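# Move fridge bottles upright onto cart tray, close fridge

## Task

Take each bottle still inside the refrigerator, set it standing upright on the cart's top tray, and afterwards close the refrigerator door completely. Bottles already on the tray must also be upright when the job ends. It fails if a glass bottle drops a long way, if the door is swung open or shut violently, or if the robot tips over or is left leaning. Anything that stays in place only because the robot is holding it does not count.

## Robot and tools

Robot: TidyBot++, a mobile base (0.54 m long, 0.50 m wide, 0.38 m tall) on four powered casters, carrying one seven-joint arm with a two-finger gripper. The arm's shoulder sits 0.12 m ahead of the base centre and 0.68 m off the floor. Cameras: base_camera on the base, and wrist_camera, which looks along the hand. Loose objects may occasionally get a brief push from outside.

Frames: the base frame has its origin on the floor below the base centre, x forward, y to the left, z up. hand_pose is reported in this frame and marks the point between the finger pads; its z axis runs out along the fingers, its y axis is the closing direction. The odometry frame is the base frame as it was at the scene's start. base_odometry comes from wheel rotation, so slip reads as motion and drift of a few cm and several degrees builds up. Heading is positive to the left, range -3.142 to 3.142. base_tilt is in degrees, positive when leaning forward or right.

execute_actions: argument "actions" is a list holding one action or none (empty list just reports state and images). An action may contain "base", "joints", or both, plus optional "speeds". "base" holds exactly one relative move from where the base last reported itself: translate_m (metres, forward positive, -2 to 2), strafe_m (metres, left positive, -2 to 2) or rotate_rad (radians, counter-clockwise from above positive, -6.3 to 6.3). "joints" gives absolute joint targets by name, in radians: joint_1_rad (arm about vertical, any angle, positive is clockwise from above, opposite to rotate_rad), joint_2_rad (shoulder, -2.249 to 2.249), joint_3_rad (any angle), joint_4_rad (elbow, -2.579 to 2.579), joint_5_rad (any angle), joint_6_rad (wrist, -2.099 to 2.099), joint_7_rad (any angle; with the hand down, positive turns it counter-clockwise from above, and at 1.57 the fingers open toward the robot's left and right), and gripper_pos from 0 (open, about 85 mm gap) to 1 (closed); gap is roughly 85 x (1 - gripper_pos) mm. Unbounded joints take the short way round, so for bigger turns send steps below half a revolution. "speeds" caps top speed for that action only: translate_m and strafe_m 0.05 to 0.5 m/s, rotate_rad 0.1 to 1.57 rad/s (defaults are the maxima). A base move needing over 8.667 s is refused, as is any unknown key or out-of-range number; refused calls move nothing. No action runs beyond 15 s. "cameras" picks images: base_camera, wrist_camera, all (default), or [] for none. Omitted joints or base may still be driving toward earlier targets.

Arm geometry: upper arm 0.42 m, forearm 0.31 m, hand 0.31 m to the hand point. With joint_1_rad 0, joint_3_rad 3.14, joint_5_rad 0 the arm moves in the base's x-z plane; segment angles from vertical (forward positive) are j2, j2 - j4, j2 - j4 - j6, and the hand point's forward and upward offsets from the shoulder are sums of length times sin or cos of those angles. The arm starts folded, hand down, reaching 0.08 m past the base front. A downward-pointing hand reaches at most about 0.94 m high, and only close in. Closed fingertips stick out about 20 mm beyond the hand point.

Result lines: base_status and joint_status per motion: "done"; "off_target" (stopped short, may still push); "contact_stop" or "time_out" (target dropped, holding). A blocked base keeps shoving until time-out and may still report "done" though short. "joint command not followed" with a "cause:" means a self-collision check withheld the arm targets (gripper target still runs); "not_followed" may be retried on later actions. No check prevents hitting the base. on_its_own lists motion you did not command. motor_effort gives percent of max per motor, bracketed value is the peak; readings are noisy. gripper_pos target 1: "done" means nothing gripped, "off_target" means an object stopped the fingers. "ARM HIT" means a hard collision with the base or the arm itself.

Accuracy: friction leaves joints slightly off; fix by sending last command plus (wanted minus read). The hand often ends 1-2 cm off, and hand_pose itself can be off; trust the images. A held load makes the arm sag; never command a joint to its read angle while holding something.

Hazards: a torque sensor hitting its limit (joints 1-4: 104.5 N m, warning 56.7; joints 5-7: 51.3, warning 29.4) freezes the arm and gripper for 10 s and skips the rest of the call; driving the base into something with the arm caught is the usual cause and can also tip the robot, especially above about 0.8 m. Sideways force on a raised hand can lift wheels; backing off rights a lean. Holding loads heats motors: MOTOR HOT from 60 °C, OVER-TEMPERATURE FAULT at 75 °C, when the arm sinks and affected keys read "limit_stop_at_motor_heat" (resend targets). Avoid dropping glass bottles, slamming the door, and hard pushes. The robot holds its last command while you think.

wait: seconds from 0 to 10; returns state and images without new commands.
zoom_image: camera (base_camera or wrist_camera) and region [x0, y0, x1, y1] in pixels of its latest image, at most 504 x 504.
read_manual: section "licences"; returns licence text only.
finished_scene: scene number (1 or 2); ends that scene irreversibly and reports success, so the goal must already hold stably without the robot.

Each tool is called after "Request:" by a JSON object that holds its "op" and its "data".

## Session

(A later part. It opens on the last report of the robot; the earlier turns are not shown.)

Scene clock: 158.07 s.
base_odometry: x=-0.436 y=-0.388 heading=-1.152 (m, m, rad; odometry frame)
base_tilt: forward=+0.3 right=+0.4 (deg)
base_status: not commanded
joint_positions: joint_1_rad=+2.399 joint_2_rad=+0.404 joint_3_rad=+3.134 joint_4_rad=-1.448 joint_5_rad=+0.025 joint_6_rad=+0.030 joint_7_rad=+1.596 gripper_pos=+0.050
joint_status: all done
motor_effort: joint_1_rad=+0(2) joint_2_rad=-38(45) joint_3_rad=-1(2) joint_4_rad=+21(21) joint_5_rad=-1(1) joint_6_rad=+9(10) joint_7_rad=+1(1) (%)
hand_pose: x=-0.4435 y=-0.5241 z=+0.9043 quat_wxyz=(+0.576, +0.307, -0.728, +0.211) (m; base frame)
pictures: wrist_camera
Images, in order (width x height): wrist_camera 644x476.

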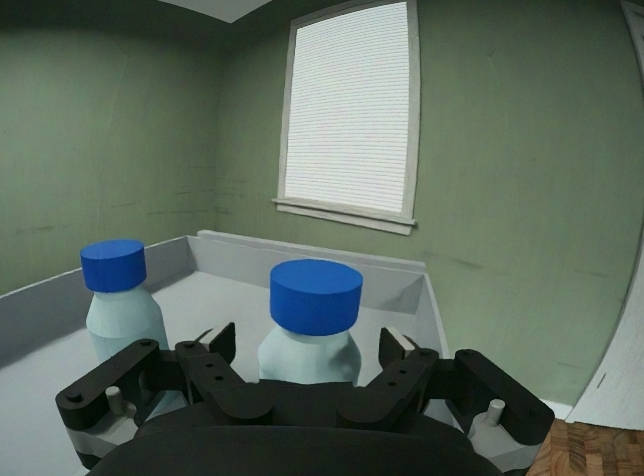

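Request:
{"op": "execute_actions", "data": {"actions": [{"joints":{"joint_2_rad":-0.6,"joint_4_rad":-2.1,"joint_6_rad":0.0,"gripper_pos":0}}], "cameras": ["wrist_camera"]}}

Request:
{"op": "execute_actions", "data": {"actions": [{"joints":{"joint_1_rad":0}}], "cameras": []}}

Request:
{"op": "execute_actions", "data": {"actions": [{"base":{"strafe_m":0.035},"joints":{"joint_2_rad":0.79,"joint_4_rad":-0.76,"joint_6_rad":-0.03}}], "cameras": ["wrist_camera"]}}

Request:
{"op": "execute_actions", "data": {"actions": [{"base":{"translate_m":0.6},"speeds":{"translate_m":0.3}}]}}

Scene clock: 172.40 s.
base_odometry: x=-0.436 y=-0.388 heading=-1.152 (m, m, rad; odometry frame)
base_tilt: forward=+0.3 right=+0.3 (deg)
base_status: not commanded
joint_positions: joint_1_rad=+2.399 joint_2_rad=-0.587 joint_3_rad=+3.134 joint_4_rad=-2.086 joint_5_rad=+0.025 joint_6_rad=+0.030 joint_7_rad=+1.596 gripper_pos=+0.000
joint_status: all done
motor_effort: joint_1_rad=+0(0) joint_2_rad=-2(40) joint_3_rad=+0(1) joint_4_rad=+22(21) joint_5_rad=-1(1) joint_6_rad=+9(9) joint_7_rad=+1(1) (%)
hand_pose: x=-0.1648 y=-0.2678 z=+1.0862 quat_wxyz=(+0.698, +0.262, -0.617, +0.253) (m; base frame)
pictures: wrist_camera
Images, in order (width x height): wrist_camera 644x476.

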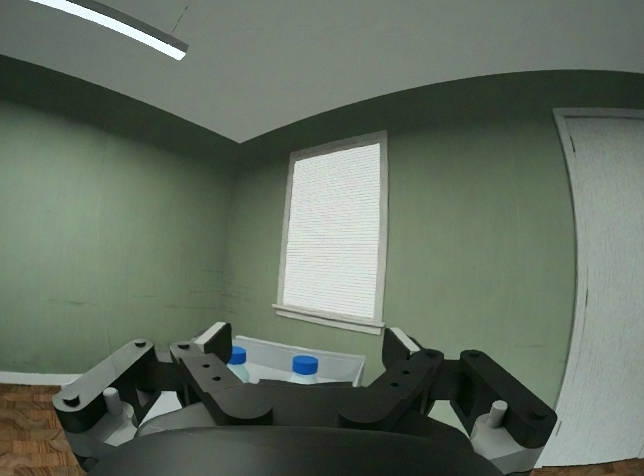

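Scene clock: 175.80 s.
base_odometry: x=-0.436 y=-0.388 heading=-1.152 (m, m, rad; odometry frame)
base_tilt: forward=+0.3 right=+0.4 (deg)
base_status: not commanded
joint_positions: joint_1_rad=+0.010 joint_2_rad=-0.587 joint_3_rad=+3.134 joint_4_rad=-2.086 joint_5_rad=+0.025 joint_6_rad=+0.030 joint_7_rad=+1.596 gripper_pos=+0.000
joint_status: all done
motor_effort: joint_1_rad=-1(0) joint_2_rad=-2(3) joint_3_rad=+1(1) joint_4_rad=+22(22) joint_5_rad=+0(1) joint_6_rad=+10(9) joint_7_rad=+1(1) (%)
hand_pose: x=+0.5093 y=+0.0018 z=+1.0862 quat_wxyz=(+0.021, +0.670, +0.018, +0.742) (m; base frame)
pictures: none
No camera images: the call's "cameras" was empty. Leave "cameras" out to get every camera's image.

Scene clock: 178.43 s.
base_odometry: x=-0.405 y=-0.373 heading=-1.152 (m, m, rad; odometry frame)
base_tilt: forward=+0.3 right=+0.3 (deg)
base_status: done
joint_positions: joint_1_rad=+0.009 joint_2_rad=+0.784 joint_3_rad=+3.135 joint_4_rad=-0.776 joint_5_rad=+0.025 joint_6_rad=+0.014 joint_7_rad=+1.596 gripper_pos=+0.000
joint_status: all done
motor_effort: joint_1_rad=-1(1) joint_2_rad=-51(53) joint_3_rad=-1(2) joint_4_rad=+22(23) joint_5_rad=-1(1) joint_6_rad=+9(10) joint_7_rad=+1(1) (%)
hand_pose: x=+1.0415 y=-0.0043 z=+0.9910 quat_wxyz=(+0.018, +0.698, +0.015, +0.716) (m; base frame)
pictures: wrist_camera
Images, in order (width x height): wrist_camera 644x476.

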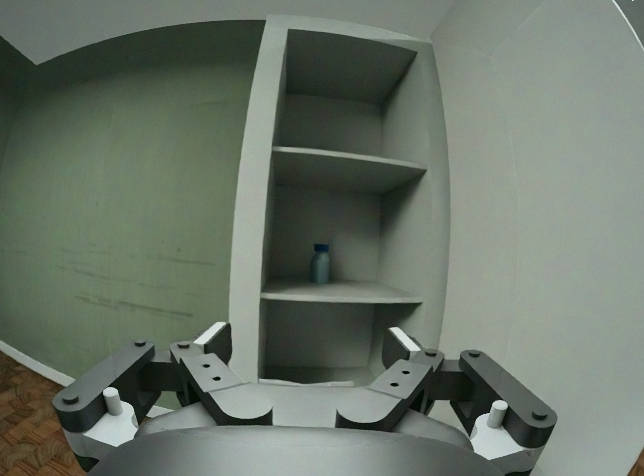

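Scene clock: 181.43 s.
base_odometry: x=-0.160 y=-0.921 heading=-1.151 (m, m, rad; odometry frame)
base_tilt: forward=+0.4 right=+0.3 (deg)
base_status: done
joint_positions: joint_1_rad=+0.009 joint_2_rad=+0.784 joint_3_rad=+3.135 joint_4_rad=-0.774 joint_5_rad=+0.025 joint_6_rad=+0.013 joint_7_rad=+1.596 gripper_pos=+0.000
joint_status: not commanded
motor_effort: joint_1_rad=+0(2) joint_2_rad=-51(54) joint_3_rad=-1(2) joint_4_rad=+22(23) joint_5_rad=+0(1) joint_6_rad=+9(10) joint_7_rad=+0(0) (%)
hand_pose: x=+1.0417 y=-0.0038 z=+0.9917 quat_wxyz=(+0.018, +0.698, +0.015, +0.716) (m; base frame)
pictures: base_camera, wrist_camera
Images, in order (width x height): base_camera 644x364, wrist_camera 644x476.

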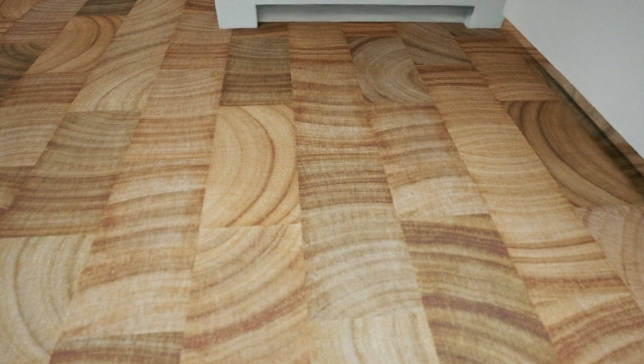

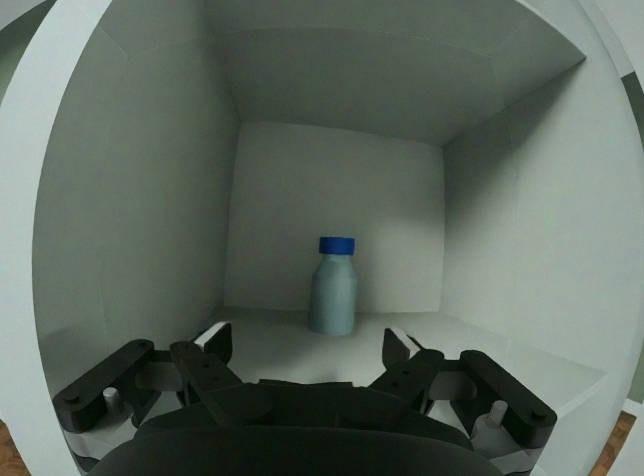

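Request:
{"op": "execute_actions", "data": {"actions": [{"base":{"strafe_m":-0.025},"joints":{"joint_2_rad":0.805}}], "cameras": []}}

Request:
{"op": "execute_actions", "data": {"actions": [{"base":{"translate_m":0.2},"speeds":{"translate_m":0.15}}]}}

Scene clock: 185.73 s.
base_odometry: x=-0.183 y=-0.932 heading=-1.151 (m, m, rad; odometry frame)
base_tilt: forward=+0.3 right=+0.3 (deg)
base_status: done
joint_positions: joint_1_rad=+0.006 joint_2_rad=+0.788 joint_3_rad=+3.135 joint_4_rad=-0.773 joint_5_rad=+0.025 joint_6_rad=+0.013 joint_7_rad=+1.596 gripper_pos=+0.000
joint_status: all done
motor_effort: joint_1_rad=-1(3) joint_2_rad=-51(52) joint_3_rad=-1(2) joint_4_rad=+22(23) joint_5_rad=-1(1) joint_6_rad=+9(9) joint_7_rad=+1(0) (%)
hand_pose: x=+1.0430 y=-0.0009 z=+0.9882 quat_wxyz=(+0.017, +0.699, +0.016, +0.715) (m; base frame)
pictures: none
No camera images: the call's "cameras" was empty. Leave "cameras" out to get every camera's image.

Scene clock: 187.77 s.
base_odometry: x=-0.101 y=-1.114 heading=-1.151 (m, m, rad; odometry frame)
base_tilt: forward=+0.2 right=+0.3 (deg)
base_status: done
joint_positions: joint_1_rad=+0.005 joint_2_rad=+0.794 joint_3_rad=+3.135 joint_4_rad=-0.772 joint_5_rad=+0.025 joint_6_rad=+0.012 joint_7_rad=+1.596 gripper_pos=+0.000
joint_status: not commanded
motor_effort: joint_1_rad=+0(3) joint_2_rad=-51(53) joint_3_rad=-1(1) joint_4_rad=+22(23) joint_5_rad=-1(1) joint_6_rad=+10(10) joint_7_rad=+1(0) (%)
hand_pose: x=+1.0446 y=-0.0006 z=+0.9837 quat_wxyz=(+0.017, +0.701, +0.016, +0.713) (m; base frame)
pictures: base_camera, wrist_camera
Images, in order (width x height): base_camera 644x364, wrist_camera 644x476.

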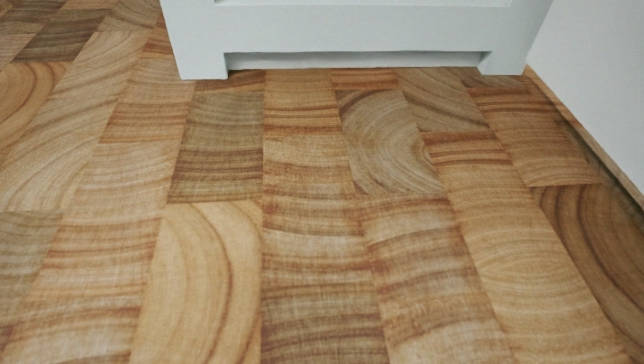

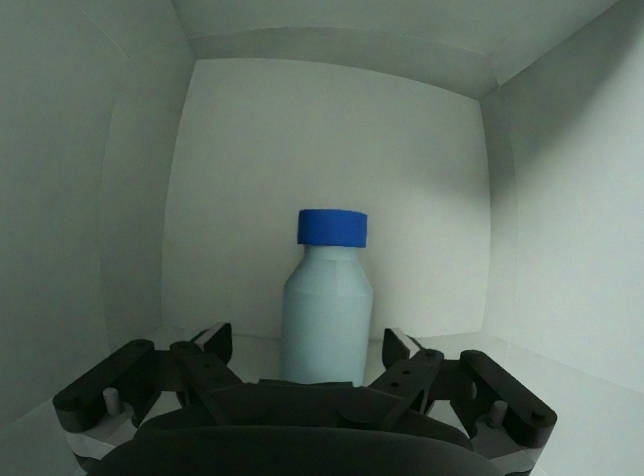

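Request:
{"op": "execute_actions", "data": {"actions": [{"base":{"strafe_m":-0.01},"joints":{"joint_2_rad":0.825}}], "cameras": []}}

Request:
{"op": "execute_actions", "data": {"actions": [{"base":{"translate_m":0.085},"speeds":{"translate_m":0.1}}], "cameras": ["wrist_camera"]}}

Request:
{"op": "execute_actions", "data": {"actions": [{"joints":{"gripper_pos":1}}], "cameras": ["wrist_camera"]}}

Request:
{"op": "execute_actions", "data": {"actions": [{"joints":{"joint_2_rad":0.66,"joint_4_rad":-0.79}}], "cameras": ["wrist_camera"]}}

Scene clock: 194.07 s.
base_odometry: x=-0.110 y=-1.119 heading=-1.151 (m, m, rad; odometry frame)
base_tilt: forward=+0.3 right=+0.3 (deg)
base_status: done
joint_positions: joint_1_rad=+0.004 joint_2_rad=+0.807 joint_3_rad=+3.135 joint_4_rad=-0.772 joint_5_rad=+0.025 joint_6_rad=+0.012 joint_7_rad=+1.596 gripper_pos=+0.000
joint_status: all done
motor_effort: joint_1_rad=+0(4) joint_2_rad=-51(52) joint_3_rad=-1(2) joint_4_rad=+22(23) joint_5_rad=+0(1) joint_6_rad=+9(9) joint_7_rad=+1(0) (%)
hand_pose: x=+1.0486 y=+0.0009 z=+0.9715 quat_wxyz=(+0.016, +0.705, +0.017, +0.708) (m; base frame)
pictures: none
No camera images: the call's "cameras" was empty. Leave "cameras" out to get every camera's image.

Scene clock: 195.50 s.
base_odometry: x=-0.076 y=-1.197 heading=-1.152 (m, m, rad; odometry frame)
base_tilt: forward=+0.4 right=+0.3 (deg)
base_status: done
joint_positions: joint_1_rad=+0.003 joint_2_rad=+0.812 joint_3_rad=+3.135 joint_4_rad=-0.771 joint_5_rad=+0.025 joint_6_rad=+0.012 joint_7_rad=+1.596 gripper_pos=+0.000
joint_status: not commanded
motor_effort: joint_1_rad=-1(4) joint_2_rad=-51(54) joint_3_rad=-1(2) joint_4_rad=+22(23) joint_5_rad=+0(1) joint_6_rad=+9(10) joint_7_rad=+1(0) (%)
hand_pose: x=+1.0499 y=+0.0015 z=+0.9673 quat_wxyz=(+0.016, +0.707, +0.017, +0.707) (m; base frame)
pictures: wrist_camera
Images, in order (width x height): wrist_camera 644x476.

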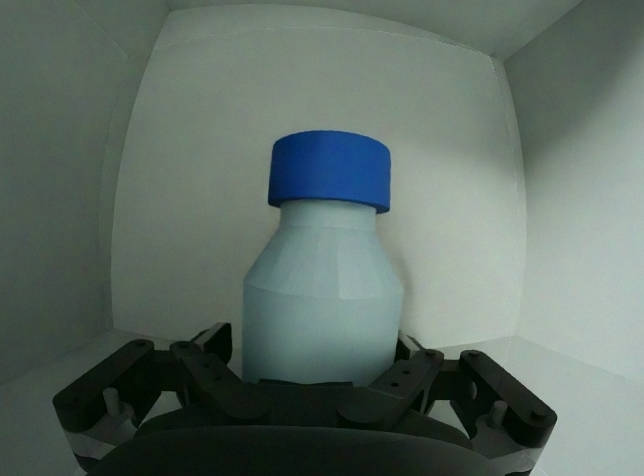

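Scene clock: 196.60 s.
base_odometry: x=-0.076 y=-1.196 heading=-1.152 (m, m, rad; odometry frame)
base_tilt: forward=+0.3 right=+0.3 (deg)
base_status: not commanded
joint_positions: joint_1_rad=+0.005 joint_2_rad=+0.812 joint_3_rad=+3.136 joint_4_rad=-0.771 joint_5_rad=+0.025 joint_6_rad=+0.012 joint_7_rad=+1.596 gripper_pos=+0.228
joint_status: gripper_pos off_target (ended at +0.228, target +1.000)
motor_effort: joint_1_rad=-1(3) joint_2_rad=-51(53) joint_3_rad=-1(3) joint_4_rad=+22(22) joint_5_rad=+0(1) joint_6_rad=+9(9) joint_7_rad=+1(1) (%)
hand_pose: x=+1.0499 y=-0.0002 z=+0.9674 quat_wxyz=(+0.016, +0.707, +0.016, +0.707) (m; base frame)
pictures: wrist_camera
Images, in order (width x height): wrist_camera 644x476.

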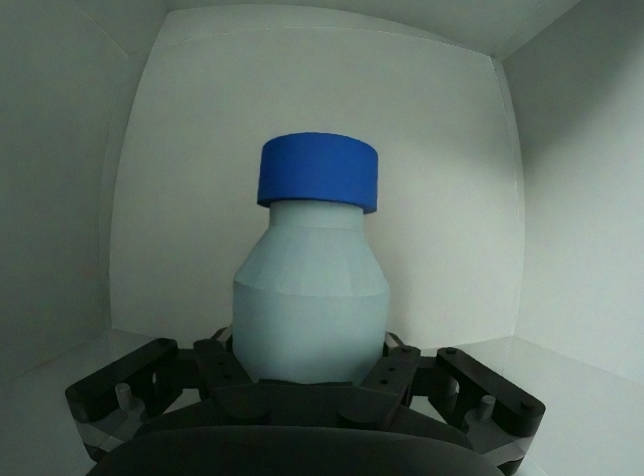

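Scene clock: 197.93 s.
base_odometry: x=-0.076 y=-1.196 heading=-1.152 (m, m, rad; odometry frame)
base_tilt: forward=+0.4 right=+0.3 (deg)
base_status: not commanded
joint_positions: joint_1_rad=+0.005 joint_2_rad=+0.701 joint_3_rad=+3.136 joint_4_rad=-0.809 joint_5_rad=+0.025 joint_6_rad=-0.015 joint_7_rad=+1.596 gripper_pos=+0.228
joint_status: joint_2_rad off_target (ended at +0.701, target +0.660); the others done
motor_effort: joint_1_rad=-1(2) joint_2_rad=-54(62) joint_3_rad=-1(2) joint_4_rad=+26(29) joint_5_rad=+0(0) joint_6_rad=+12(13) joint_7_rad=+1(1) (%)
hand_pose: x=+1.0151 y=-0.0001 z=+1.0364 quat_wxyz=(+0.017, +0.691, +0.016, +0.723) (m; base frame)
pictures: wrist_camera
Images, in order (width x height): wrist_camera 644x476.

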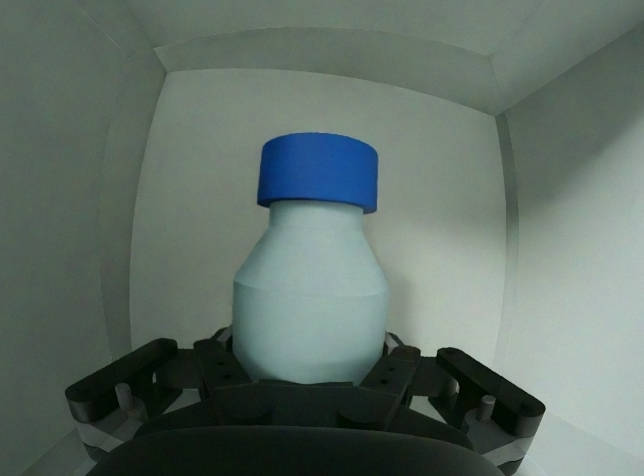

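Request:
{"op": "execute_actions", "data": {"actions": [{"base":{"translate_m":-0.885},"speeds":{"translate_m":0.35}}], "cameras": []}}

Request:
{"op": "execute_actions", "data": {"actions": [{"joints":{"joint_2_rad":-0.6,"joint_4_rad":-1.95,"joint_6_rad":-0.15}}], "cameras": []}}

Request:
{"op": "execute_actions", "data": {"actions": [{"joints":{"joint_1_rad":2.55,"joint_6_rad":-0.45}}], "cameras": ["wrist_camera"]}}

Scene clock: 207.37 s.
base_odometry: x=-0.436 y=-0.388 heading=-1.152 (m, m, rad; odometry frame)
base_tilt: forward=+0.3 right=+0.3 (deg)
base_status: done
joint_positions: joint_1_rad=+0.001 joint_2_rad=+0.699 joint_3_rad=+3.136 joint_4_rad=-0.809 joint_5_rad=+0.025 joint_6_rad=-0.016 joint_7_rad=+1.596 gripper_pos=+0.228
joint_status: not commanded
motor_effort: joint_1_rad=+0(5) joint_2_rad=-55(60) joint_3_rad=-1(2) joint_4_rad=+26(28) joint_5_rad=+0(1) joint_6_rad=+13(14) joint_7_rad=+1(1) (%)
hand_pose: x=+1.0146 y=+0.0028 z=+1.0376 quat_wxyz=(+0.016, +0.690, +0.017, +0.723) (m; base frame)
pictures: none
No camera images: the call's "cameras" was empty. Leave "cameras" out to get every camera's image.

Scene clock: 209.90 s.
base_odometry: x=-0.436 y=-0.388 heading=-1.152 (m, m, rad; odometry frame)
base_tilt: forward=+0.2 right=+0.3 (deg)
base_status: not commanded
joint_positions: joint_1_rad=+0.001 joint_2_rad=-0.569 joint_3_rad=+3.136 joint_4_rad=-1.963 joint_5_rad=+0.025 joint_6_rad=-0.132 joint_7_rad=+1.596 gripper_pos=+0.228
joint_status: all done
motor_effort: joint_1_rad=-1(1) joint_2_rad=-5(57) joint_3_rad=+0(1) joint_4_rad=+26(28) joint_5_rad=-1(1) joint_6_rad=+13(13) joint_7_rad=+0(0) (%)
hand_pose: x=+0.5126 y=+0.0031 z=+1.1059 quat_wxyz=(+0.019, +0.690, +0.019, +0.723) (m; base frame)
pictures: none
No camera images: the call's "cameras" was empty. Leave "cameras" out to get every camera's image.

Scene clock: 213.40 s.
base_odometry: x=-0.436 y=-0.388 heading=-1.152 (m, m, rad; odometry frame)
base_tilt: forward=+0.2 right=+0.3 (deg)
base_status: not commanded
joint_positions: joint_1_rad=+2.541 joint_2_rad=-0.569 joint_3_rad=+3.136 joint_4_rad=-1.963 joint_5_rad=+0.025 joint_6_rad=-0.429 joint_7_rad=+1.596 gripper_pos=+0.228
joint_status: all done
motor_effort: joint_1_rad=+0(1) joint_2_rad=-5(6) joint_3_rad=+0(1) joint_4_rad=+26(26) joint_5_rad=-1(1) joint_6_rad=+13(13) joint_7_rad=+1(1) (%)
hand_pose: x=-0.1973 y=-0.2180 z=+1.0143 quat_wxyz=(+0.591, +0.252, -0.749, +0.163) (m; base frame)
pictures: wrist_camera
Images, in order (width x height): wrist_camera 644x476.

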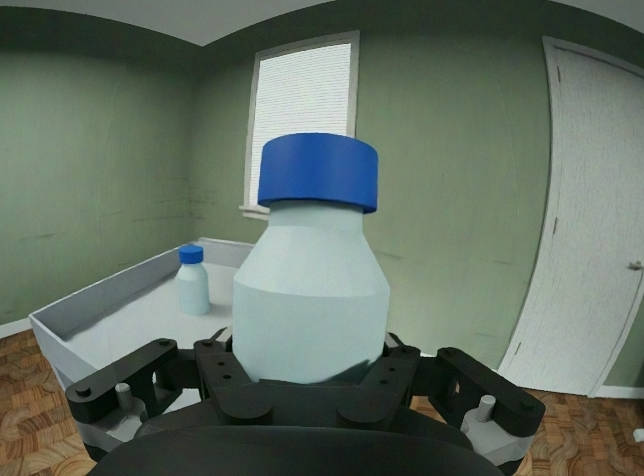

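Request:
{"op": "execute_actions", "data": {"actions": [{"joints":{"joint_1_rad":2.17,"joint_2_rad":0.12,"joint_4_rad":-1.38,"joint_6_rad":-0.25}}], "cameras": ["wrist_camera"]}}

Request:
{"op": "execute_actions", "data": {"actions": [{"joints":{"joint_2_rad":0.21,"joint_4_rad":-1.5,"joint_6_rad":-0.1}}], "cameras": ["wrist_camera"]}}

Scene clock: 224.27 s.
base_odometry: x=-0.436 y=-0.388 heading=-1.152 (m, m, rad; odometry frame)
base_tilt: forward=+0.2 right=+0.4 (deg)
base_status: not commanded
joint_positions: joint_1_rad=+2.178 joint_2_rad=+0.144 joint_3_rad=+3.136 joint_4_rad=-1.420 joint_5_rad=+0.025 joint_6_rad=-0.320 joint_7_rad=+1.596 gripper_pos=+0.228
joint_status: joint_4_rad off_target (ended at -1.420, target -1.380); joint_6_rad off_target (ended at -0.320, target -0.250); the others done
motor_effort: joint_1_rad=+0(0) joint_2_rad=-34(37) joint_3_rad=+0(1) joint_4_rad=+26(26) joint_5_rad=+0(1) joint_6_rad=+12(12) joint_7_rad=+1(1) (%)
hand_pose: x=-0.2615 y=-0.5526 z=+1.0040 quat_wxyz=(+0.528, +0.392, -0.707, +0.259) (m; base frame)
pictures: wrist_camera
Images, in order (width x height): wrist_camera 644x476.

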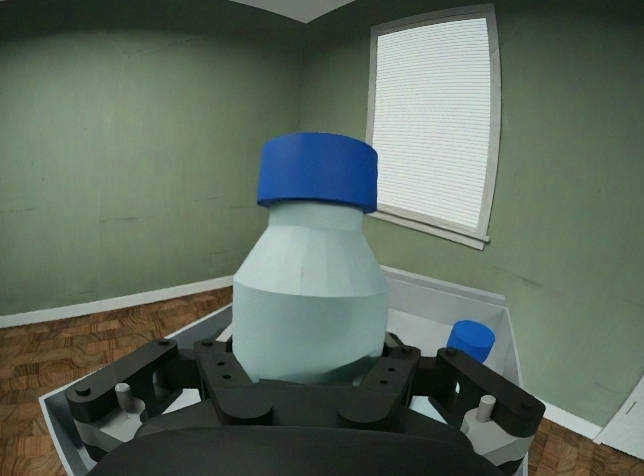

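Scene clock: 225.40 s.
base_odometry: x=-0.436 y=-0.388 heading=-1.152 (m, m, rad; odometry frame)
base_tilt: forward=+0.3 right=+0.3 (deg)
base_status: not commanded
joint_positions: joint_1_rad=+2.178 joint_2_rad=+0.238 joint_3_rad=+3.136 joint_4_rad=-1.518 joint_5_rad=+0.025 joint_6_rad=-0.170 joint_7_rad=+1.596 gripper_pos=+0.228
joint_status: joint_6_rad off_target (ended at -0.170, target -0.100); the others done
motor_effort: joint_1_rad=+0(0) joint_2_rad=-37(41) joint_3_rad=+0(1) joint_4_rad=+26(28) joint_5_rad=-1(1) joint_6_rad=+12(13) joint_7_rad=+1(1) (%)
hand_pose: x=-0.2771 y=-0.5771 z=+0.9248 quat_wxyz=(+0.512, +0.399, -0.717, +0.252) (m; base frame)
pictures: wrist_camera
Images, in order (width x height): wrist_camera 644x476.

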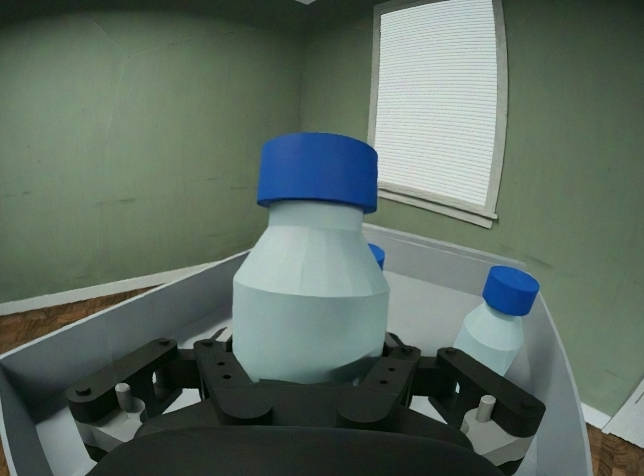

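Request:
{"op": "execute_actions", "data": {"actions": [{"joints":{"joint_2_rad":0.215,"joint_4_rad":-1.75,"joint_6_rad":0.22}}], "cameras": ["wrist_camera"]}}

Scene clock: 230.27 s.
base_odometry: x=-0.436 y=-0.388 heading=-1.152 (m, m, rad; odometry frame)
base_tilt: forward=+0.2 right=+0.4 (deg)
base_status: not commanded
joint_positions: joint_1_rad=+2.178 joint_2_rad=+0.238 joint_3_rad=+3.136 joint_4_rad=-1.763 joint_5_rad=+0.025 joint_6_rad=+0.151 joint_7_rad=+1.596 gripper_pos=+0.228
joint_status: joint_6_rad off_target (ended at +0.151, target +0.220); the others done
motor_effort: joint_1_rad=+0(1) joint_2_rad=-36(37) joint_3_rad=-1(1) joint_4_rad=+24(26) joint_5_rad=+0(1) joint_6_rad=+13(13) joint_7_rad=+1(0) (%)
hand_pose: x=-0.2660 y=-0.5654 z=+0.8738 quat_wxyz=(+0.538, +0.390, -0.697, +0.269) (m; base frame)
pictures: wrist_camera
Images, in order (width x height): wrist_camera 644x476.

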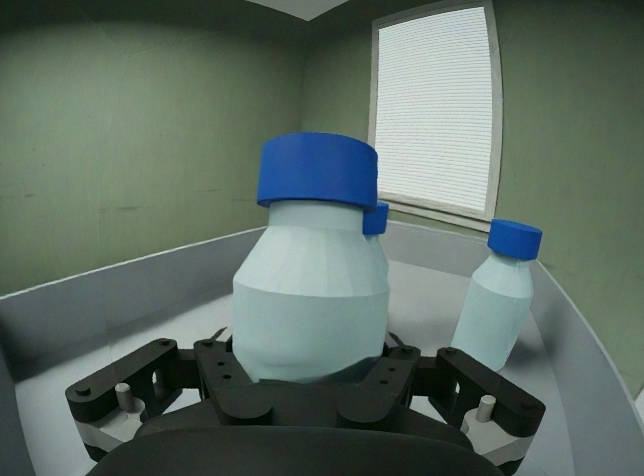

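Request:
{"op": "execute_actions", "data": {"actions": [{"joints":{"joint_2_rad":0.285}}], "cameras": ["wrist_camera"]}}

Scene clock: 232.77 s.
base_odometry: x=-0.436 y=-0.388 heading=-1.152 (m, m, rad; odometry frame)
base_tilt: forward=+0.2 right=+0.3 (deg)
base_status: not commanded
joint_positions: joint_1_rad=+2.178 joint_2_rad=+0.287 joint_3_rad=+3.136 joint_4_rad=-1.762 joint_5_rad=+0.025 joint_6_rad=+0.163 joint_7_rad=+1.596 gripper_pos=+0.228
joint_status: all done
motor_effort: joint_1_rad=+0(0) joint_2_rad=-35(37) joint_3_rad=-1(1) joint_4_rad=+22(24) joint_5_rad=-1(0) joint_6_rad=+11(13) joint_7_rad=+1(0) (%)
hand_pose: x=-0.2716 y=-0.5737 z=+0.8439 quat_wxyz=(+0.525, +0.396, -0.706, +0.263) (m; base frame)
pictures: wrist_camera
Images, in order (width x height): wrist_camera 644x476.

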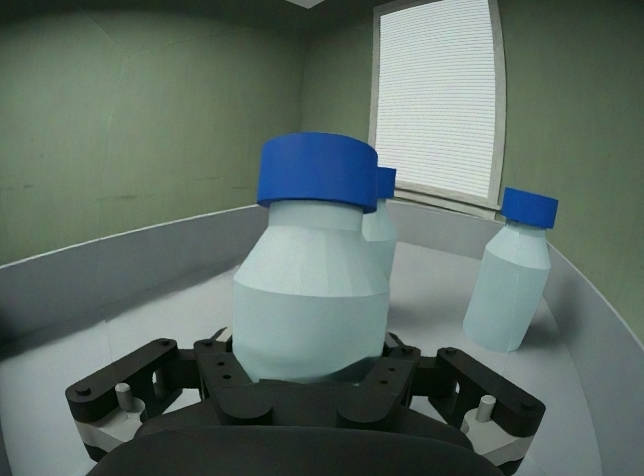

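Request:
{"op": "execute_actions", "data": {"actions": [{"joints":{"gripper_pos":0.03,"joint_6_rad":0.17}}], "cameras": ["wrist_camera"]}}

Request:
{"op": "execute_actions", "data": {"actions": [{"joints":{"joint_2_rad":0.15,"joint_4_rad":-1.83,"joint_6_rad":0.17}}], "cameras": ["wrist_camera"]}}

Scene clock: 238.10 s.
base_odometry: x=-0.436 y=-0.388 heading=-1.152 (m, m, rad; odometry frame)
base_tilt: forward=+0.2 right=+0.3 (deg)
base_status: not commanded
joint_positions: joint_1_rad=+2.178 joint_2_rad=+0.287 joint_3_rad=+3.136 joint_4_rad=-1.760 joint_5_rad=+0.025 joint_6_rad=+0.163 joint_7_rad=+1.596 gripper_pos=+0.030
joint_status: all done
motor_effort: joint_1_rad=-1(1) joint_2_rad=-32(36) joint_3_rad=-1(1) joint_4_rad=+20(23) joint_5_rad=+0(1) joint_6_rad=+9(12) joint_7_rad=+1(1) (%)
hand_pose: x=-0.2719 y=-0.5741 z=+0.8454 quat_wxyz=(+0.526, +0.395, -0.706, +0.263) (m; base frame)
pictures: wrist_camera
Images, in order (width x height): wrist_camera 644x476.

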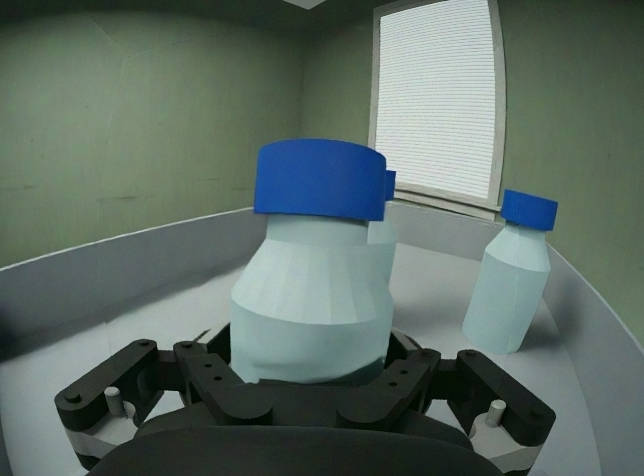

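Scene clock: 239.20 s.
base_odometry: x=-0.436 y=-0.388 heading=-1.152 (m, m, rad; odometry frame)
base_tilt: forward=+0.3 right=+0.4 (deg)
base_status: not commanded
joint_positions: joint_1_rad=+2.178 joint_2_rad=+0.156 joint_3_rad=+3.136 joint_4_rad=-1.818 joint_5_rad=+0.025 joint_6_rad=+0.163 joint_7_rad=+1.596 gripper_pos=+0.030
joint_status: all done
motor_effort: joint_1_rad=+0(1) joint_2_rad=-28(34) joint_3_rad=-1(1) joint_4_rad=+21(22) joint_5_rad=-1(1) joint_6_rad=+9(10) joint_7_rad=+0(1) (%)
hand_pose: x=-0.2505 y=-0.5432 z=+0.8997 quat_wxyz=(+0.552, +0.385, -0.686, +0.276) (m; base frame)
pictures: wrist_camera
Images, in order (width x height): wrist_camera 644x476.

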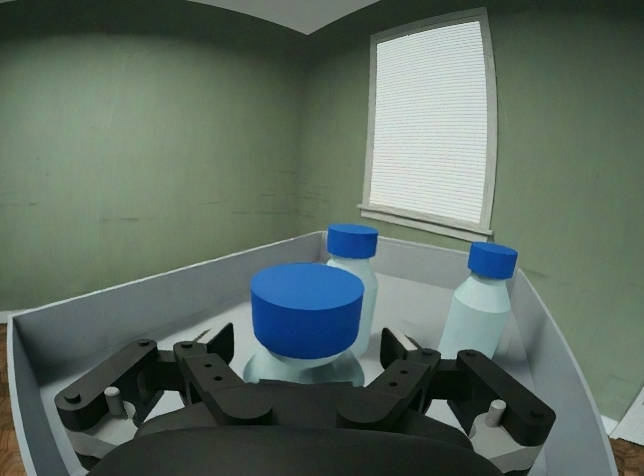

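Request:
{"op": "execute_actions", "data": {"actions": [{"joints":{"joint_2_rad":-0.5,"joint_4_rad":-2.1,"joint_6_rad":0.0}}], "cameras": ["wrist_camera"]}}

Request:
{"op": "execute_actions", "data": {"actions": [{"joints":{"joint_1_rad":1.0,"joint_6_rad":-0.15,"gripper_pos":1}}]}}

Scene clock: 246.30 s.
base_odometry: x=-0.436 y=-0.388 heading=-1.152 (m, m, rad; odometry frame)
base_tilt: forward=+0.3 right=+0.3 (deg)
base_status: not commanded
joint_positions: joint_1_rad=+2.178 joint_2_rad=-0.488 joint_3_rad=+3.136 joint_4_rad=-2.085 joint_5_rad=+0.025 joint_6_rad=+0.046 joint_7_rad=+1.596 gripper_pos=+0.030
joint_status: all done
motor_effort: joint_1_rad=+0(0) joint_2_rad=-6(30) joint_3_rad=+0(0) joint_4_rad=+22(22) joint_5_rad=-1(1) joint_6_rad=+9(10) joint_7_rad=+1(0) (%)
hand_pose: x=-0.1211 y=-0.3545 z=+1.0514 quat_wxyz=(+0.640, +0.343, -0.610, +0.316) (m; base frame)
pictures: wrist_camera
Images, in order (width x height): wrist_camera 644x476.

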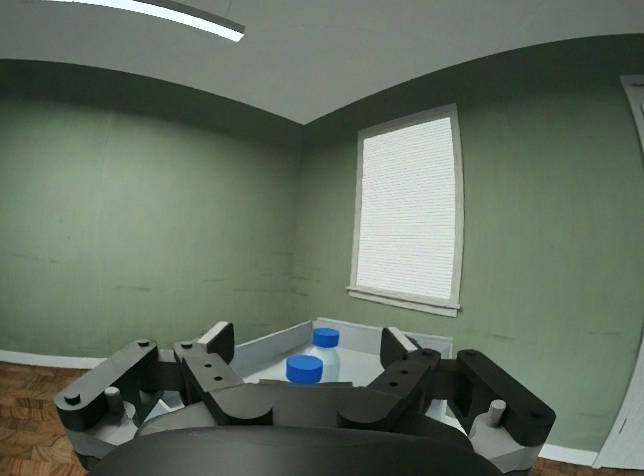

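Scene clock: 248.73 s.
base_odometry: x=-0.436 y=-0.388 heading=-1.152 (m, m, rad; odometry frame)
base_tilt: forward=+0.3 right=+0.3 (deg)
base_status: not commanded
joint_positions: joint_1_rad=+1.009 joint_2_rad=-0.488 joint_3_rad=+3.136 joint_4_rad=-2.085 joint_5_rad=+0.025 joint_6_rad=-0.104 joint_7_rad=+1.596 gripper_pos=+0.999
joint_status: all done
motor_effort: joint_1_rad=-1(0) joint_2_rad=-5(6) joint_3_rad=+0(1) joint_4_rad=+22(22) joint_5_rad=+0(1) joint_6_rad=+9(9) joint_7_rad=+0(1) (%)
hand_pose: x=+0.3486 y=-0.3584 z=+1.0050 quat_wxyz=(+0.334, +0.668, -0.345, +0.569) (m; base frame)
pictures: base_camera, wrist_camera
Images, in order (width x height): base_camera 644x364, wrist_camera 644x476.

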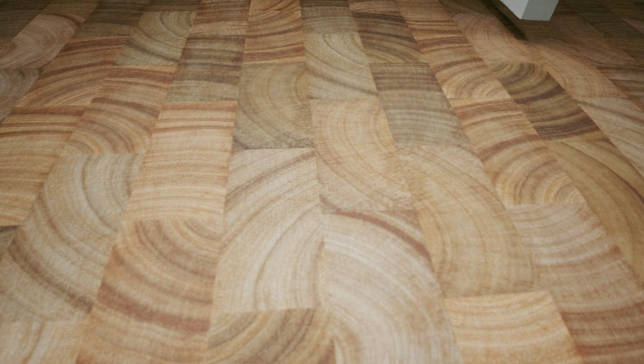

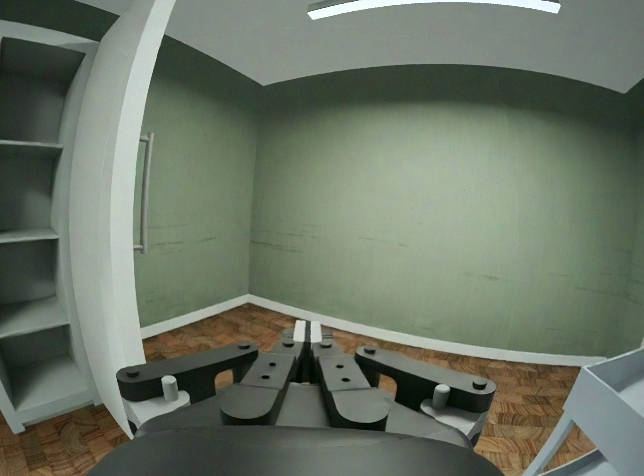

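Request:
{"op": "execute_actions", "data": {"actions": [{"base":{"translate_m":0.35},"joints":{"joint_1_rad":1.57,"joint_2_rad":-0.3,"joint_4_rad":-2.45,"joint_6_rad":-0.8}}], "cameras": ["base_camera"]}}

Request:
{"op": "execute_actions", "data": {"actions": [{"base":{"strafe_m":-0.55},"speeds":{"strafe_m":0.3}}]}}

Request:
{"op": "execute_actions", "data": {"actions": [{"joints":{"joint_1_rad":0.0,"joint_2_rad":0.1,"joint_4_rad":-2.1,"joint_6_rad":0.3}}]}}

Scene clock: 262.03 s.
base_odometry: x=-0.294 y=-0.708 heading=-1.152 (m, m, rad; odometry frame)
base_tilt: forward=+0.3 right=+0.3 (deg)
base_status: done
joint_positions: joint_1_rad=+1.559 joint_2_rad=-0.322 joint_3_rad=+3.140 joint_4_rad=-2.436 joint_5_rad=+0.025 joint_6_rad=-0.758 joint_7_rad=+1.596 gripper_pos=+0.999
joint_status: all done
motor_effort: joint_1_rad=+0(1) joint_2_rad=-5(7) joint_3_rad=+0(2) joint_4_rad=+16(22) joint_5_rad=-1(1) joint_6_rad=+3(10) joint_7_rad=+0(0) (%)
hand_pose: x=+0.1179 y=-0.2187 z=+0.6182 quat_wxyz=(+0.102, +0.720, -0.681, +0.087) (m; base frame)
pictures: base_camera
Images, in order (width x height): base_camera 644x364.

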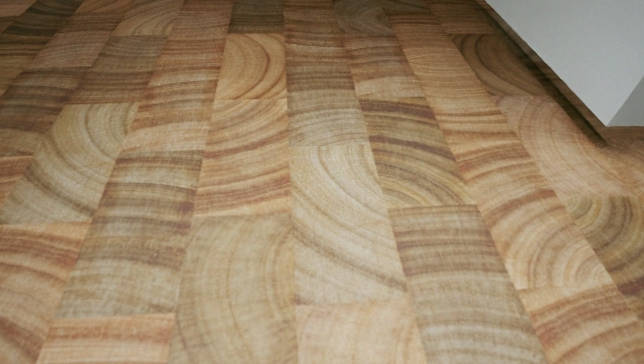

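Scene clock: 264.83 s.
base_odometry: x=-0.796 y=-0.932 heading=-1.151 (m, m, rad; odometry frame)
base_tilt: forward=+0.3 right=+0.3 (deg)
base_status: done
joint_positions: joint_1_rad=+1.559 joint_2_rad=-0.314 joint_3_rad=+3.140 joint_4_rad=-2.439 joint_5_rad=+0.025 joint_6_rad=-0.759 joint_7_rad=+1.596 gripper_pos=+0.999
joint_status: not commanded
motor_effort: joint_1_rad=-1(0) joint_2_rad=-5(7) joint_3_rad=+0(0) joint_4_rad=+16(17) joint_5_rad=+0(1) joint_6_rad=+3(3) joint_7_rad=+0(0) (%)
hand_pose: x=+0.1179 y=-0.2168 z=+0.6156 quat_wxyz=(+0.098, +0.720, -0.682, +0.083) (m; base frame)
pictures: base_camera, wrist_camera
Images, in order (width x height): base_camera 644x364, wrist_camera 644x476.

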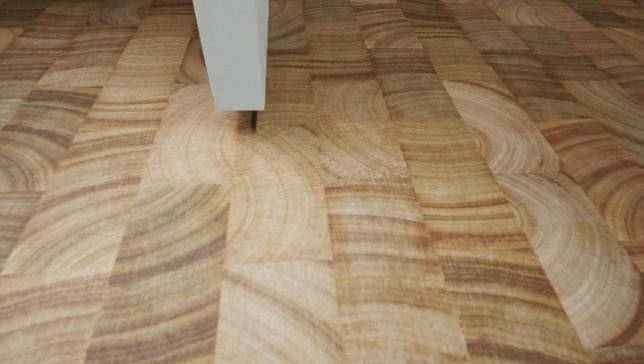

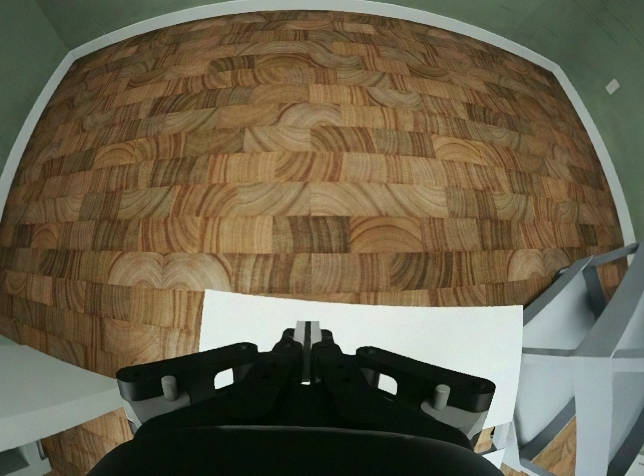

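Scene clock: 267.63 s.
base_odometry: x=-0.796 y=-0.932 heading=-1.151 (m, m, rad; odometry frame)
base_tilt: forward=+0.3 right=+0.3 (deg)
base_status: not commanded
joint_positions: joint_1_rad=+0.007 joint_2_rad=+0.078 joint_3_rad=+3.140 joint_4_rad=-2.115 joint_5_rad=+0.025 joint_6_rad=+0.256 joint_7_rad=+1.596 gripper_pos=+0.999
joint_status: all done
motor_effort: joint_1_rad=+0(1) joint_2_rad=-23(23) joint_3_rad=+0(1) joint_4_rad=+18(19) joint_5_rad=+0(0) joint_6_rad=+9(8) joint_7_rad=+1(1) (%)
hand_pose: x=+0.6979 y=+0.0001 z=+0.8064 quat_wxyz=(+0.013, +0.824, +0.020, +0.566) (m; base frame)
pictures: base_camera, wrist_camera
Images, in order (width x height): base_camera 644x364, wrist_camera 644x476.

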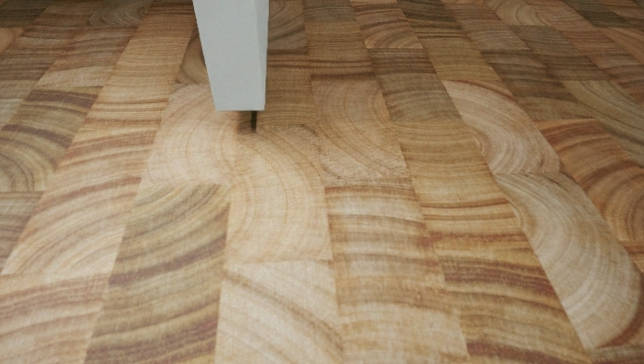

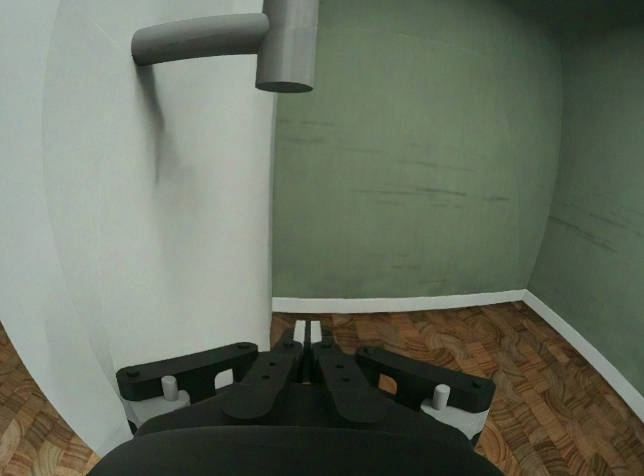

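Request:
{"op": "execute_actions", "data": {"actions": [{"joints":{"joint_2_rad":0.3,"joint_4_rad":-2.05,"joint_6_rad":0.55}}], "cameras": ["wrist_camera"]}}

Request:
{"op": "execute_actions", "data": {"actions": [{"base":{"strafe_m":0.25},"speeds":{"strafe_m":0.06}}]}}

Scene clock: 275.57 s.
base_odometry: x=-0.796 y=-0.932 heading=-1.151 (m, m, rad; odometry frame)
base_tilt: forward=+0.3 right=+0.3 (deg)
base_status: not commanded
joint_positions: joint_1_rad=+0.007 joint_2_rad=+0.292 joint_3_rad=+3.140 joint_4_rad=-2.066 joint_5_rad=+0.025 joint_6_rad=+0.504 joint_7_rad=+1.596 gripper_pos=+0.999
joint_status: all done
motor_effort: joint_1_rad=+0(0) joint_2_rad=-29(31) joint_3_rad=+0(0) joint_4_rad=+17(19) joint_5_rad=-1(0) joint_6_rad=+10(10) joint_7_rad=+0(0) (%)
hand_pose: x=+0.7611 y=+0.0014 z=+0.7752 quat_wxyz=(+0.011, +0.799, +0.020, +0.600) (m; base frame)
pictures: wrist_camera
Images, in order (width x height): wrist_camera 644x476.

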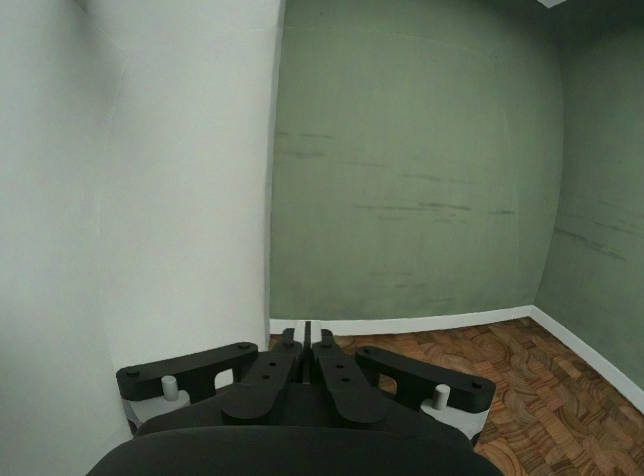

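Scene clock: 280.23 s.
base_odometry: x=-0.567 y=-0.831 heading=-1.151 (m, m, rad; odometry frame)
base_tilt: forward=+0.3 right=+0.3 (deg)
base_status: done
joint_positions: joint_1_rad=+0.004 joint_2_rad=+0.292 joint_3_rad=+3.144 joint_4_rad=-2.065 joint_5_rad=+0.022 joint_6_rad=+0.505 joint_7_rad=+1.596 gripper_pos=+0.999
joint_status: not commanded
motor_effort: joint_1_rad=+0(3) joint_2_rad=-29(32) joint_3_rad=+0(4) joint_4_rad=+17(18) joint_5_rad=-1(1) joint_6_rad=+9(10) joint_7_rad=+0(1) (%)
hand_pose: x=+0.7613 y=+0.0008 z=+0.7755 quat_wxyz=(+0.011, +0.799, +0.019, +0.601) (m; base frame)
pictures: base_camera, wrist_camera
Images, in order (width x height): base_camera 644x364, wrist_camera 644x476.

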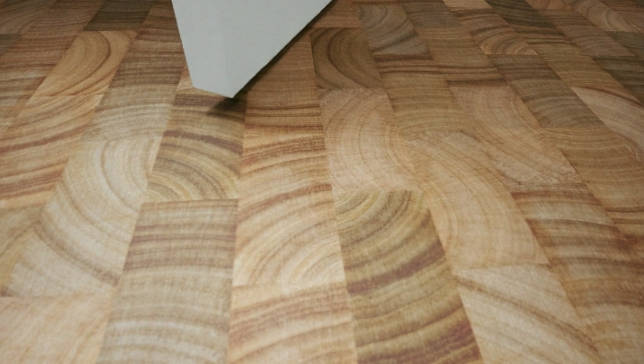

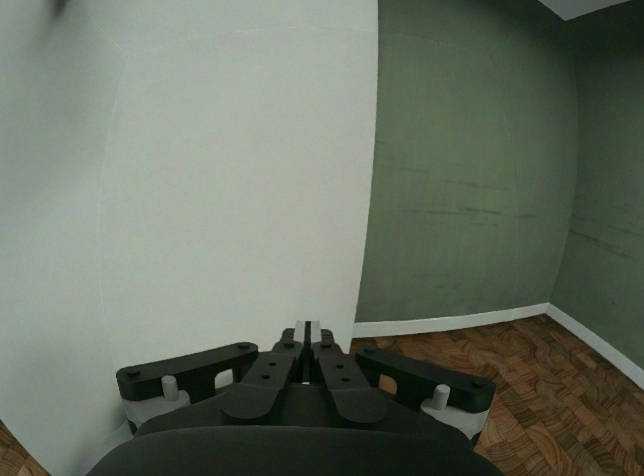

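Request:
{"op": "execute_actions", "data": {"actions": [{"base":{"strafe_m":0.22},"speeds":{"strafe_m":0.06}}]}}

Request:
{"op": "execute_actions", "data": {"actions": [{"base":{"translate_m":0.2},"speeds":{"translate_m":0.05}}]}}

Scene clock: 291.40 s.
base_odometry: x=-0.366 y=-0.741 heading=-1.151 (m, m, rad; odometry frame)
base_tilt: forward=+0.3 right=+0.3 (deg)
base_status: done
joint_positions: joint_1_rad=+0.001 joint_2_rad=+0.292 joint_3_rad=+3.144 joint_4_rad=-2.065 joint_5_rad=+0.022 joint_6_rad=+0.505 joint_7_rad=+1.596 gripper_pos=+0.999
joint_status: not commanded
motor_effort: joint_1_rad=+0(3) joint_2_rad=-29(32) joint_3_rad=-1(2) joint_4_rad=+17(18) joint_5_rad=+0(1) joint_6_rad=+9(9) joint_7_rad=+1(1) (%)
hand_pose: x=+0.7614 y=+0.0025 z=+0.7757 quat_wxyz=(+0.011, +0.799, +0.020, +0.601) (m; base frame)
pictures: base_camera, wrist_camera
Images, in order (width x height): base_camera 644x364, wrist_camera 644x476.

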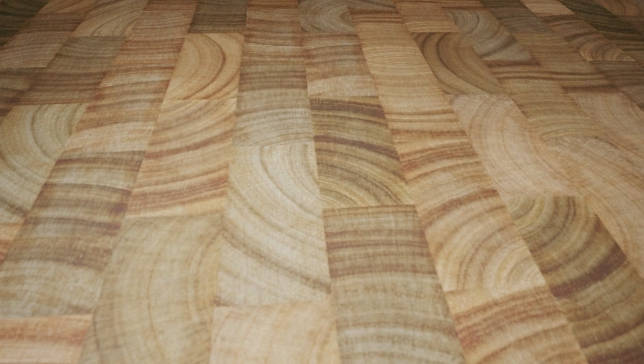

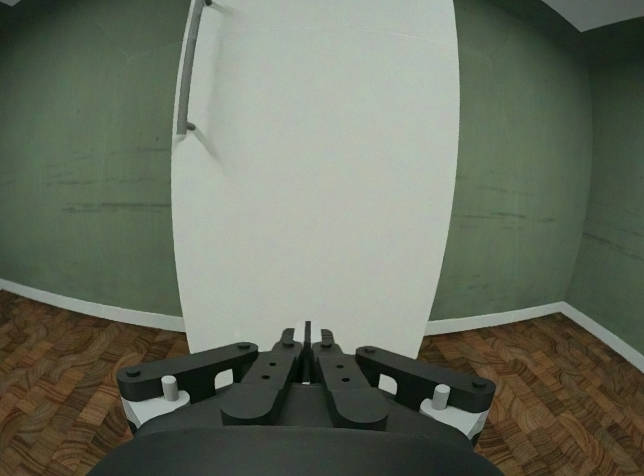

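Scene clock: 295.90 s.
base_odometry: x=-0.284 y=-0.924 heading=-1.151 (m, m, rad; odometry frame)
base_tilt: forward=+0.3 right=+0.3 (deg)
base_status: done
joint_positions: joint_1_rad=+0.001 joint_2_rad=+0.292 joint_3_rad=+3.144 joint_4_rad=-2.063 joint_5_rad=+0.022 joint_6_rad=+0.507 joint_7_rad=+1.596 gripper_pos=+0.999
joint_status: not commanded
motor_effort: joint_1_rad=+0(1) joint_2_rad=-30(32) joint_3_rad=-1(1) joint_4_rad=+17(18) joint_5_rad=-1(0) joint_6_rad=+9(11) joint_7_rad=+0(1) (%)
hand_pose: x=+0.7622 y=+0.0026 z=+0.7772 quat_wxyz=(+0.011, +0.798, +0.020, +0.602) (m; base frame)
pictures: base_camera, wrist_camera
Images, in order (width x height): base_camera 644x364, wrist_camera 644x476.

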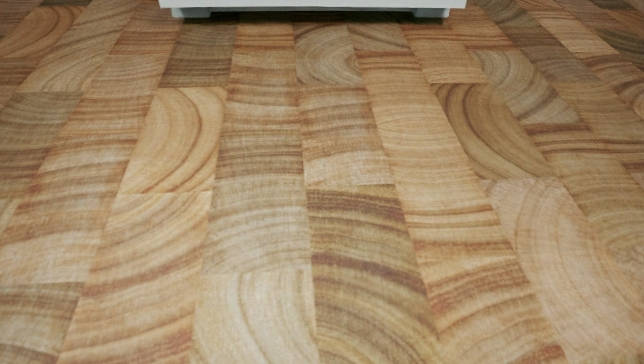

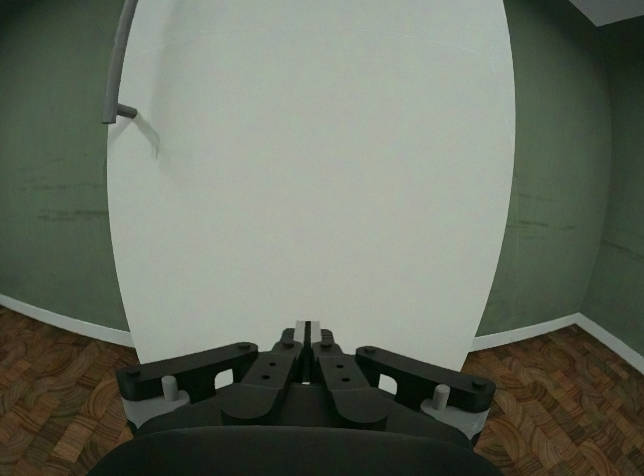

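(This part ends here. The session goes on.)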